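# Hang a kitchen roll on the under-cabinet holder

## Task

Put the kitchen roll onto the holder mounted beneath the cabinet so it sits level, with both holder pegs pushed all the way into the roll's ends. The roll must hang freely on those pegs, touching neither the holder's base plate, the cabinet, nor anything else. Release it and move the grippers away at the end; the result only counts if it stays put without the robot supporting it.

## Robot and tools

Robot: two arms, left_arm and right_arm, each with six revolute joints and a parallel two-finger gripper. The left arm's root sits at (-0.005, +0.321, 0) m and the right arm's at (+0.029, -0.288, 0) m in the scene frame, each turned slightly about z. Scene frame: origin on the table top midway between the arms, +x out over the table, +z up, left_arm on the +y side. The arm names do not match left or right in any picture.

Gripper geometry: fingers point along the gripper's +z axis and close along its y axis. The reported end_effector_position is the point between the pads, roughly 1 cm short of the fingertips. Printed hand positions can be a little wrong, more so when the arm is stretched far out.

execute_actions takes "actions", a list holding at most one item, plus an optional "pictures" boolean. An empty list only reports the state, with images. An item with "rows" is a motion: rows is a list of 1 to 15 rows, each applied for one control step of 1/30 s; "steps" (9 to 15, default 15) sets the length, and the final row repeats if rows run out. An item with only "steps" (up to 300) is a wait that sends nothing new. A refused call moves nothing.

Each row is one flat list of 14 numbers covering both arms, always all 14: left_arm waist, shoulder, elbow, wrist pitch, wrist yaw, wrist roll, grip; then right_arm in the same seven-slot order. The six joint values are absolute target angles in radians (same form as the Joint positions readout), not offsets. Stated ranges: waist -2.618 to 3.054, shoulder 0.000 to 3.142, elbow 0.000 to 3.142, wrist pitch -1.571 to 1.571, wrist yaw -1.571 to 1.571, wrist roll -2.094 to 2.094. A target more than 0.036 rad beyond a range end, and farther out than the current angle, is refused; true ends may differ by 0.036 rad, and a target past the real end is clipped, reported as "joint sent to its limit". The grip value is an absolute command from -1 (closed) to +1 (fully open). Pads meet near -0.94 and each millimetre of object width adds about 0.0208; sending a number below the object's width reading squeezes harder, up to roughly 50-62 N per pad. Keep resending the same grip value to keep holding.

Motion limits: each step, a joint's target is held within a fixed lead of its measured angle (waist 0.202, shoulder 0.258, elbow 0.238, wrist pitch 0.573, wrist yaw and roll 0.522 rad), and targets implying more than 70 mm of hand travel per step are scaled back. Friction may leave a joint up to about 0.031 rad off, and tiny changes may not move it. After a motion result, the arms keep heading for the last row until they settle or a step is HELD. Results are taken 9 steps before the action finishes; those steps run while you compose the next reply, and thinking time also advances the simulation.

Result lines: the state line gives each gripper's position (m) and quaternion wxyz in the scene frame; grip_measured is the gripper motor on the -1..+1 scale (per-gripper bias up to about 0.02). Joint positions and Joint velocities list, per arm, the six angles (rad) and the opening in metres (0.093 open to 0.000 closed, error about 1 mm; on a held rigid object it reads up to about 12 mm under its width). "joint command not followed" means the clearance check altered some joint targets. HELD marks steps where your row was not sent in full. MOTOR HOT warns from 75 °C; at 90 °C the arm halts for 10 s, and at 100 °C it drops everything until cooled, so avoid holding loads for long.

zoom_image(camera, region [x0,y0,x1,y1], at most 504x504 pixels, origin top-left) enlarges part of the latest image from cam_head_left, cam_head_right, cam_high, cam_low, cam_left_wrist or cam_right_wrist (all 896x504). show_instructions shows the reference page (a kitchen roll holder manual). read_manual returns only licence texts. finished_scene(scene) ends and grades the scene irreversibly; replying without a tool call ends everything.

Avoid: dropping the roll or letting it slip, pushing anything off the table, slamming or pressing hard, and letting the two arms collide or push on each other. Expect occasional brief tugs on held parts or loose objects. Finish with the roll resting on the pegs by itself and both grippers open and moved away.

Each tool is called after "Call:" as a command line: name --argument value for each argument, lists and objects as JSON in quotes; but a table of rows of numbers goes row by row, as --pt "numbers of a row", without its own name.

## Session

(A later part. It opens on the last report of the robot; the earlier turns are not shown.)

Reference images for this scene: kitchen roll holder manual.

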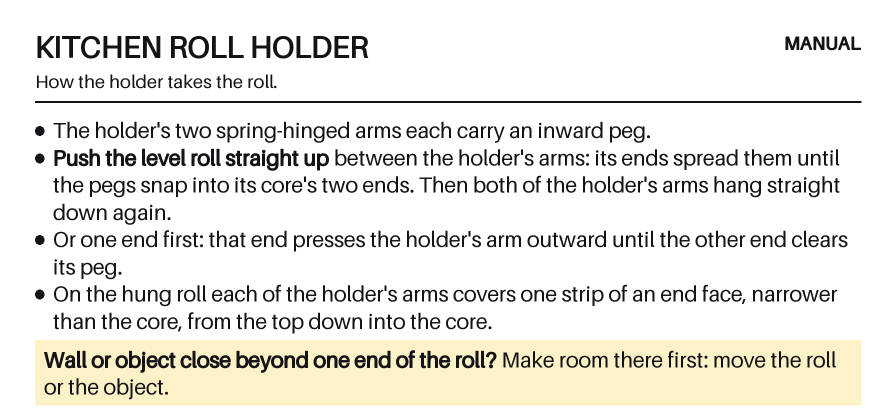

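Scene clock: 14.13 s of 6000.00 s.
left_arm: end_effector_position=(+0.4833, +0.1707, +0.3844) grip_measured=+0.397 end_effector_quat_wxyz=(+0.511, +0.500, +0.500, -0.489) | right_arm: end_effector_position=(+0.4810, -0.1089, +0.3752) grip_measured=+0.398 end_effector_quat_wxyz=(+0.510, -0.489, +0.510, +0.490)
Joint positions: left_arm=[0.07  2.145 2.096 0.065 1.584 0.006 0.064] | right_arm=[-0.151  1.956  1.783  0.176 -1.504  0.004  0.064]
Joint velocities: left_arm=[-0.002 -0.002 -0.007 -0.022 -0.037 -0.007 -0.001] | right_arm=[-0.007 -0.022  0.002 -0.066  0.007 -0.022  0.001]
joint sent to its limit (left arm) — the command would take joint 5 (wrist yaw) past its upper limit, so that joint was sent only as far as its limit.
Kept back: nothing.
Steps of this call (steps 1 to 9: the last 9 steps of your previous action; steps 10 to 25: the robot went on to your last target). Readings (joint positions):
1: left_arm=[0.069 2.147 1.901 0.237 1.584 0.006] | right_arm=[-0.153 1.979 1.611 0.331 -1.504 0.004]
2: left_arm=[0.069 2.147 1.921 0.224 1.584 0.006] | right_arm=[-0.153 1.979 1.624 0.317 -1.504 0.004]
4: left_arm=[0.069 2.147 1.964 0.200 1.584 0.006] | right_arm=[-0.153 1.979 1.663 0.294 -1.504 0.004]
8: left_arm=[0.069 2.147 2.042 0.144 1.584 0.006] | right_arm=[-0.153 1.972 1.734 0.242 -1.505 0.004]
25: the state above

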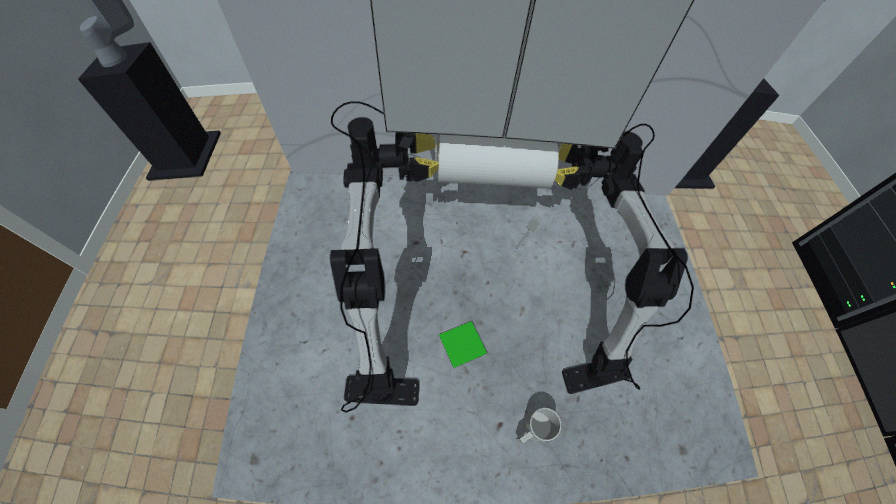

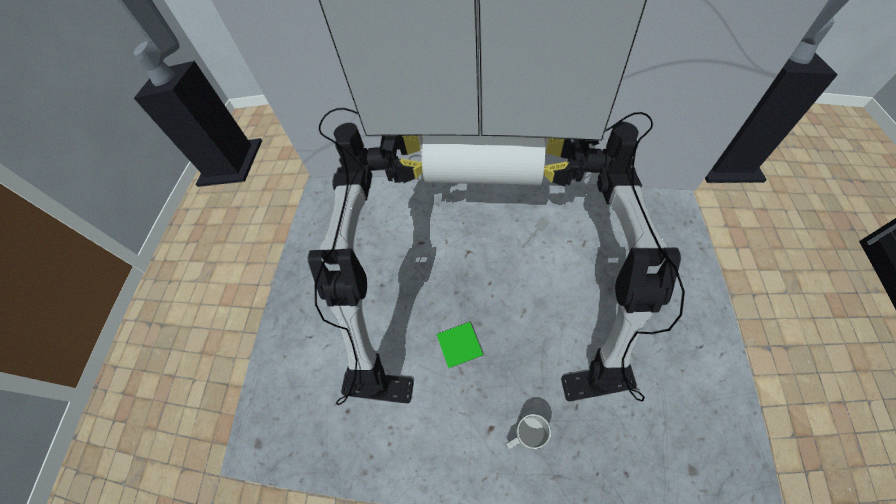

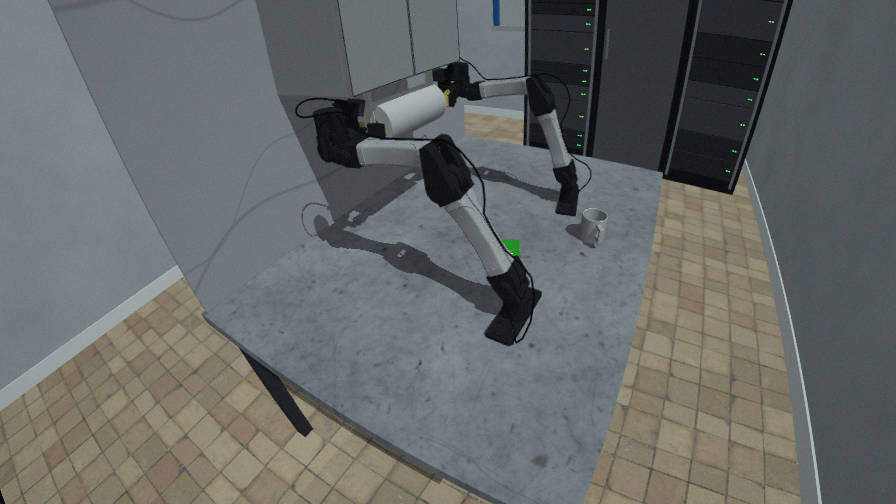

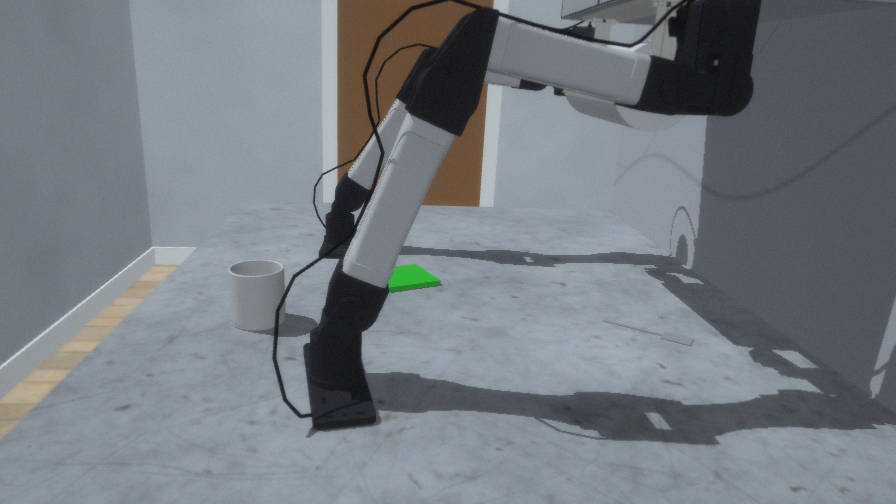

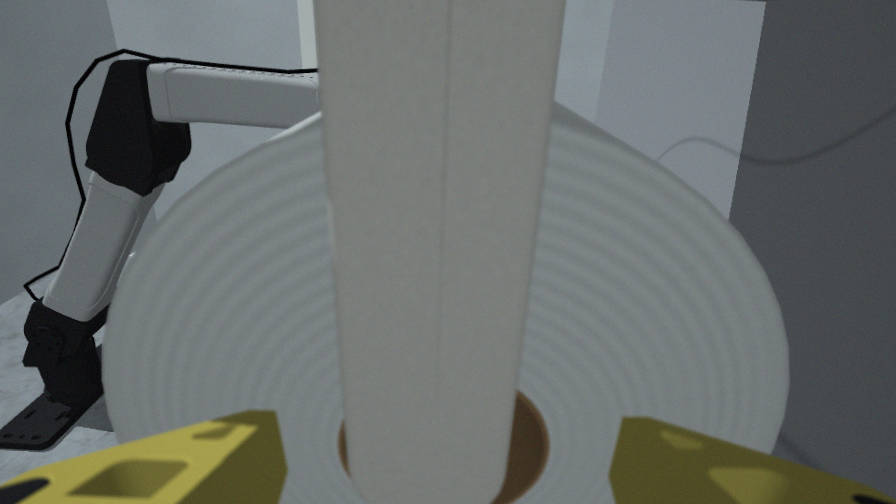

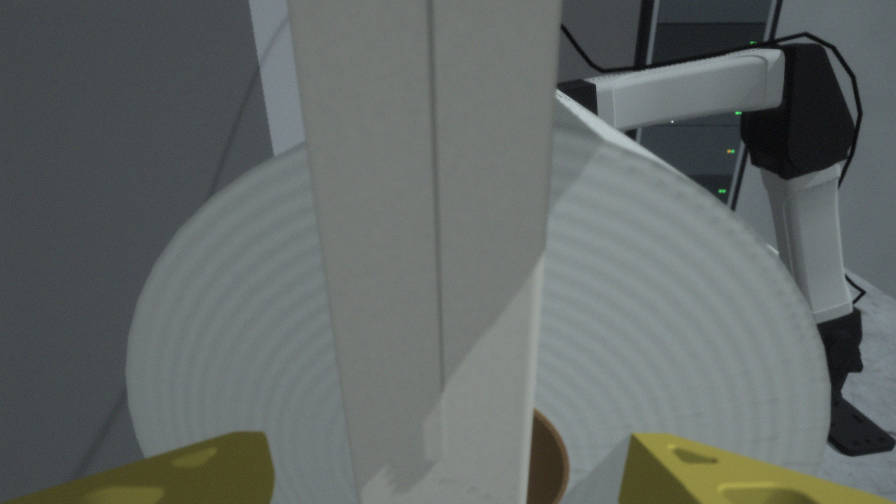

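Call:
execute_actions --actions '[{"rows":[[-0.035,2.155,2.07,0.08,1.6,0,0.4,-0.04,1.956,1.76,0.19,-1.51,0,0.4],[-0.035,2.16,2.06,0.08,1.6,0,0.4,-0.04,1.956,1.75,0.19,-1.51,0,0.4],[-0.035,2.16,2.055,0.08,1.6,0,0.4,-0.04,1.956,1.745,0.19,-1.51,0,0.4],[-0.035,2.16,2.055,0.08,1.6,0,0.4,-0.04,1.956,1.745,0.19,-1.51,0,0.4],[-0.035,2.16,2.055,0.08,1.6,0,0.4,-0.04,1.956,1.745,0.19,-1.51,0,0.4],[-0.015,2.16,2.055,0.08,1.6,0,0.4,-0.06,1.956,1.745,0.19,-1.51,0,0.4],[0.005,2.16,2.055,0.08,1.6,0,0.4,-0.085,1.956,1.745,0.19,-1.51,0,0.4],[0.025,2.16,2.055,0.08,1.6,0,0.4,-0.105,1.956,1.745,0.19,-1.51,0,0.4],[0.045,2.16,2.055,0.08,1.6,0,0.4,-0.125,1.956,1.745,0.19,-1.51,0,0.4],[0.06,2.16,2.055,0.08,1.6,0,0.4,-0.14,1.956,1.745,0.19,-1.51,0,0.4],[0.075,2.16,2.055,0.08,1.6,0,0.4,-0.155,1.956,1.745,0.19,-1.51,0,0.4],[0.09,2.16,2.055,0.08,1.6,0,0.4,-0.17,1.956,1.745,0.19,-1.51,0,0.4],[0.11,2.16,2.055,0.08,1.6,0,0.5,-0.19,1.956,1.745,0.19,-1.51,0,0.5],[0.14,2.16,2.055,0.08,1.6,0,0.5,-0.22,1.956,1.745,0.19,-1.51,0,0.5],[0.17,2.16,2.055,0.08,1.6,0,0.5,-0.25,1.956,1.745,0.19,-1.51,0,0.5]]}]'

Call:
execute_actions --actions '[{"rows":[[0.21,2.16,2.02,0.08,1.57,0,0.5,-0.29,1.956,1.71,0.19,-1.5,0,0.5],[0.25,2.16,1.98,0.08,1.57,0,0.5,-0.33,1.956,1.67,0.19,-1.5,0,0.5],[0.29,2.13,1.93,0.08,1.57,0,0.5,-0.37,1.93,1.62,0.19,-1.5,0,0.5],[0.33,2.1,1.88,0.08,1.57,0,0.5,-0.41,1.9,1.57,0.19,-1.5,0,0.5],[0.37,2.06,1.82,0.08,1.57,0,0.5,-0.45,1.86,1.52,0.19,-1.5,0,0.5],[0.41,2.02,1.76,0.08,1.57,0,0.5,-0.49,1.82,1.47,0.19,-1.5,0,0.5],[0.45,1.98,1.7,0.08,1.57,0,0.5,-0.53,1.78,1.42,0.19,-1.5,0,0.5],[0.48,1.94,1.65,0.08,1.57,0,0.5,-0.56,1.75,1.38,0.19,-1.5,0,0.5],[0.5,1.9,1.6,0.08,1.57,0,0.5,-0.58,1.72,1.35,0.19,-1.5,0,0.5]]}]'

Call:
execute_actions --actions '[{"steps":25}]' --pictures true

Scene clock: 16.10 s of 6000.00 s.
left_arm: end_effector_position=(+0.4859, +0.1713, +0.3745) grip_measured=+0.397 end_effector_quat_wxyz=(+0.505, +0.492, +0.507, -0.495) | right_arm: end_effector_position=(+0.4824, -0.1093, +0.3687) grip_measured=+0.398 end_effector_quat_wxyz=(+0.507, -0.483, +0.517, +0.492)
Joint positions: left_arm=[0.071 2.15  2.073 0.066 1.584 0.006 0.064] | right_arm=[-0.152  1.956  1.764  0.177 -1.498  0.004  0.064]
Joint velocities: left_arm=[ 0.037  0.1   -0.076 -0.037  0.066  0.037 -0.   ] | right_arm=[-0.017 -0.002 -0.061  0.066  0.037 -0.051 -0.001]
joint sent to its limit (left arm) — the command would take joint 5 (wrist yaw) past its upper limit, so that joint was sent only as far as its limit.
Steps of this call (steps 1 to 30: the robot went on to your last target; steps 31 to 53: nothing new was sent; steps 54 to 59: the first 6 steps of this action). Readings (joint positions):
54: left_arm=[0.070 2.145 2.095 0.063 1.584 0.006] | right_arm=[-0.151 1.956 1.783 0.174 -1.502 0.004]
55: left_arm=[0.070 2.145 2.091 0.065 1.584 0.006] | right_arm=[-0.151 1.956 1.781 0.175 -1.500 0.004]
57: left_arm=[0.070 2.146 2.080 0.066 1.584 0.006] | right_arm=[-0.151 1.956 1.773 0.177 -1.499 0.004]
59: the state above

Scene clock: 16.60 s of 6000.00 s.
left_arm: end_effector_position=(+0.5015, +0.2918, +0.3341) grip_measured=+0.497 end_effector_quat_wxyz=(+0.533, +0.385, +0.593, -0.465) | right_arm: end_effector_position=(+0.4981, -0.2257, +0.3300) grip_measured=+0.497 end_effector_quat_wxyz=(+0.538, -0.382, +0.599, +0.454)
Joint positions: left_arm=[0.313 2.102 1.876 0.081 1.572 0.004 0.069] | right_arm=[-0.406  1.902  1.574  0.196 -1.499  0.002  0.069]
Joint velocities: left_arm=[ 1.38  -0.672 -1.858 -0.125 -0.022 -0.051  0.001] | right_arm=[-1.419 -0.637 -1.639 -0.095  0.007 -0.037 -0.   ]
joint sent to its limit (left arm) — the command would take joint 5 (wrist yaw) past its upper limit, so that joint was sent only as far as its limit.
Steps of this call (steps 1 to 9: the last 9 steps of your previous action; steps 10 to 15: the first 6 steps of this action). Readings (joint positions):
10: left_arm=[0.122 2.156 2.065 0.071 1.584 0.004] | right_arm=[-0.203 1.956 1.759 0.186 -1.505 0.002]
11: left_arm=[0.148 2.153 2.051 0.076 1.583 0.004] | right_arm=[-0.231 1.955 1.746 0.192 -1.505 0.002]
13: left_arm=[0.221 2.137 1.985 0.081 1.579 0.004] | right_arm=[-0.310 1.938 1.679 0.199 -1.502 0.002]
15: the state above

Scene clock: 17.43 s of 6000.00 s.
left_arm: end_effector_position=(+0.4553, +0.3639, +0.3336) grip_measured=+0.497 end_effector_quat_wxyz=(+0.559, +0.303, +0.639, -0.433) | right_arm: end_effector_position=(+0.4594, -0.2917, +0.3301) grip_measured=+0.498 end_effector_quat_wxyz=(+0.568, -0.316, +0.637, +0.414)
Joint positions: left_arm=[0.498 1.903 1.61  0.073 1.568 0.004 0.069] | right_arm=[-0.585  1.725  1.367  0.191 -1.498  0.002  0.069]
Joint velocities: left_arm=[-0.012  0.002 -0.002 -0.007 -0.066  0.007  0.   ] | right_arm=[-0.007  0.032 -0.002  0.022 -0.037 -0.051 -0.001]
Kept back: nothing.
Steps of this call (steps 1 to 9: the last 9 steps of your previous action; steps 10 to 25: the robot went on to your last target). Readings (joint positions):
1: left_arm=[0.364 2.076 1.811 0.079 1.570 0.004] | right_arm=[-0.456 1.877 1.518 0.193 -1.497 0.002]
2: left_arm=[0.414 2.048 1.747 0.076 1.567 0.004] | right_arm=[-0.504 1.849 1.464 0.188 -1.496 0.002]
4: left_arm=[0.501 1.987 1.643 0.066 1.565 0.004] | right_arm=[-0.579 1.791 1.385 0.180 -1.495 0.002]
8: left_arm=[0.538 1.926 1.610 0.064 1.565 0.004] | right_arm=[-0.602 1.735 1.367 0.185 -1.496 0.002]
25: the state above

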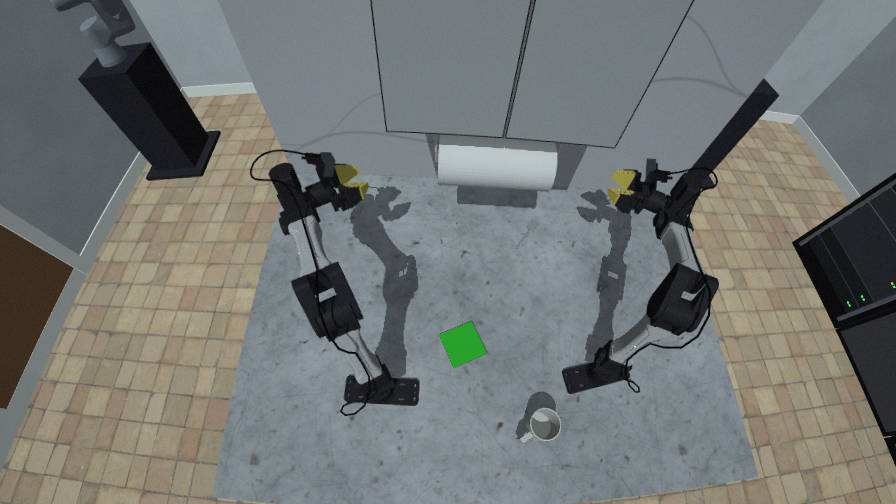

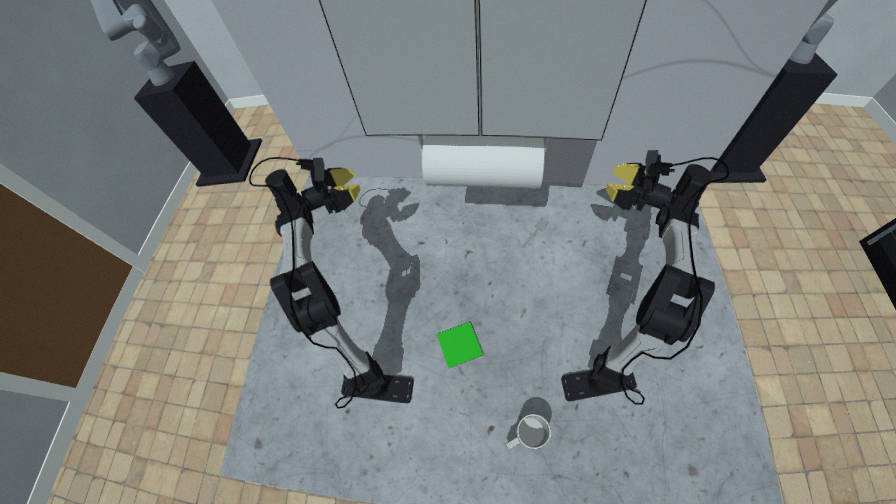

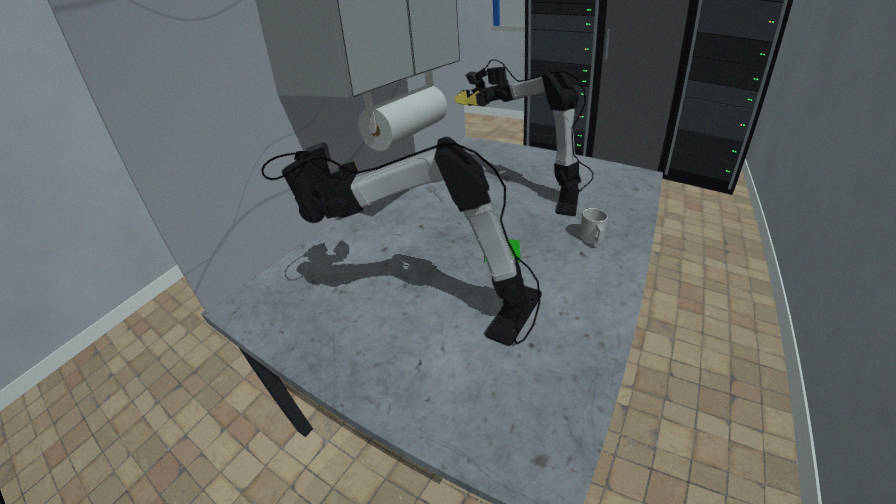

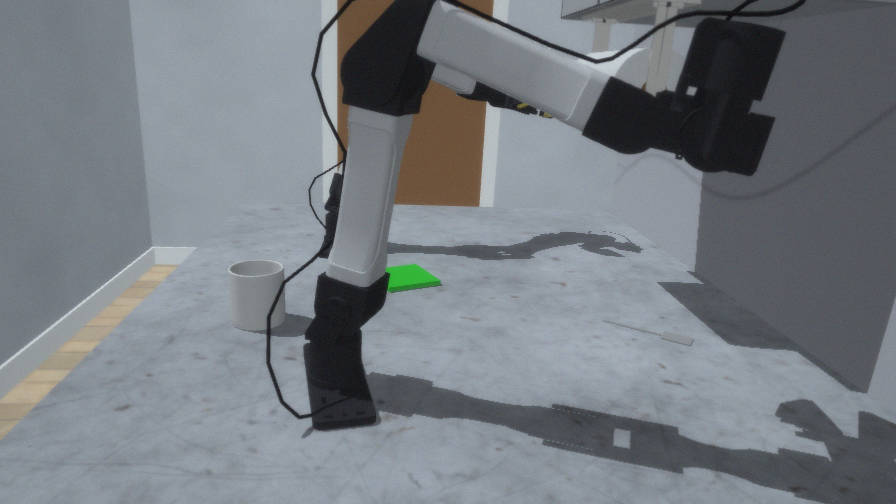

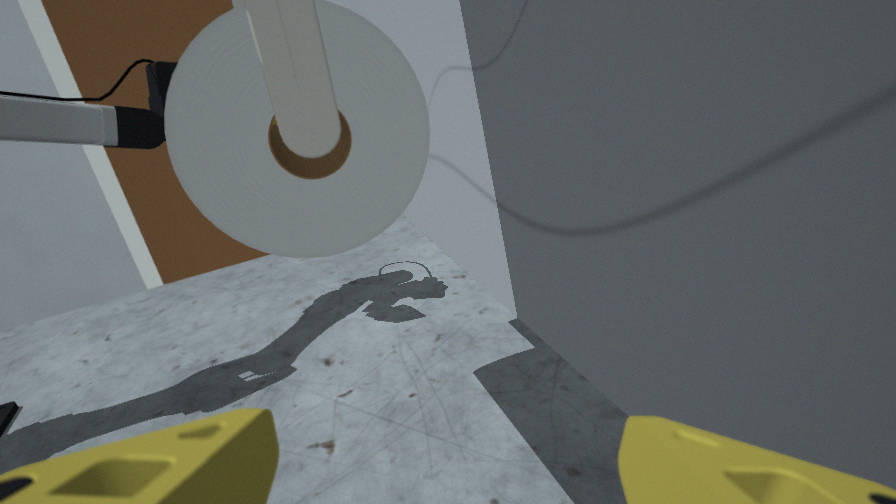

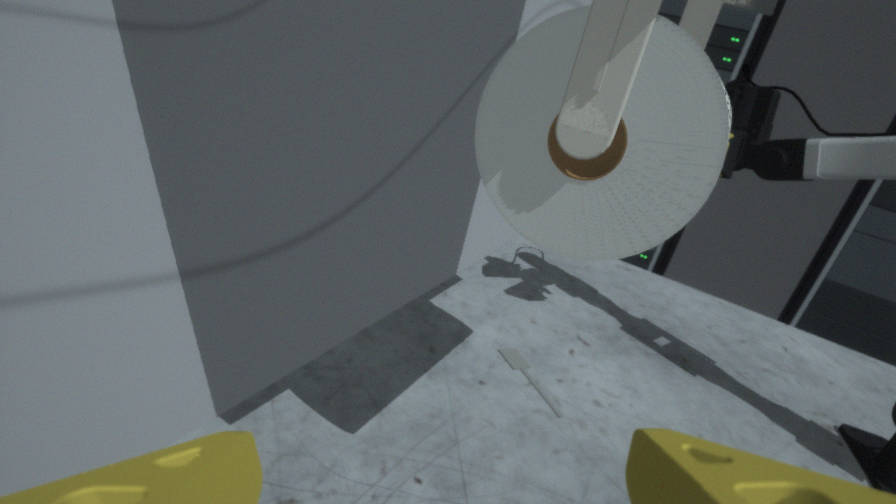

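Call:
finished_scene --scene 2

The scene is finished: the task was done.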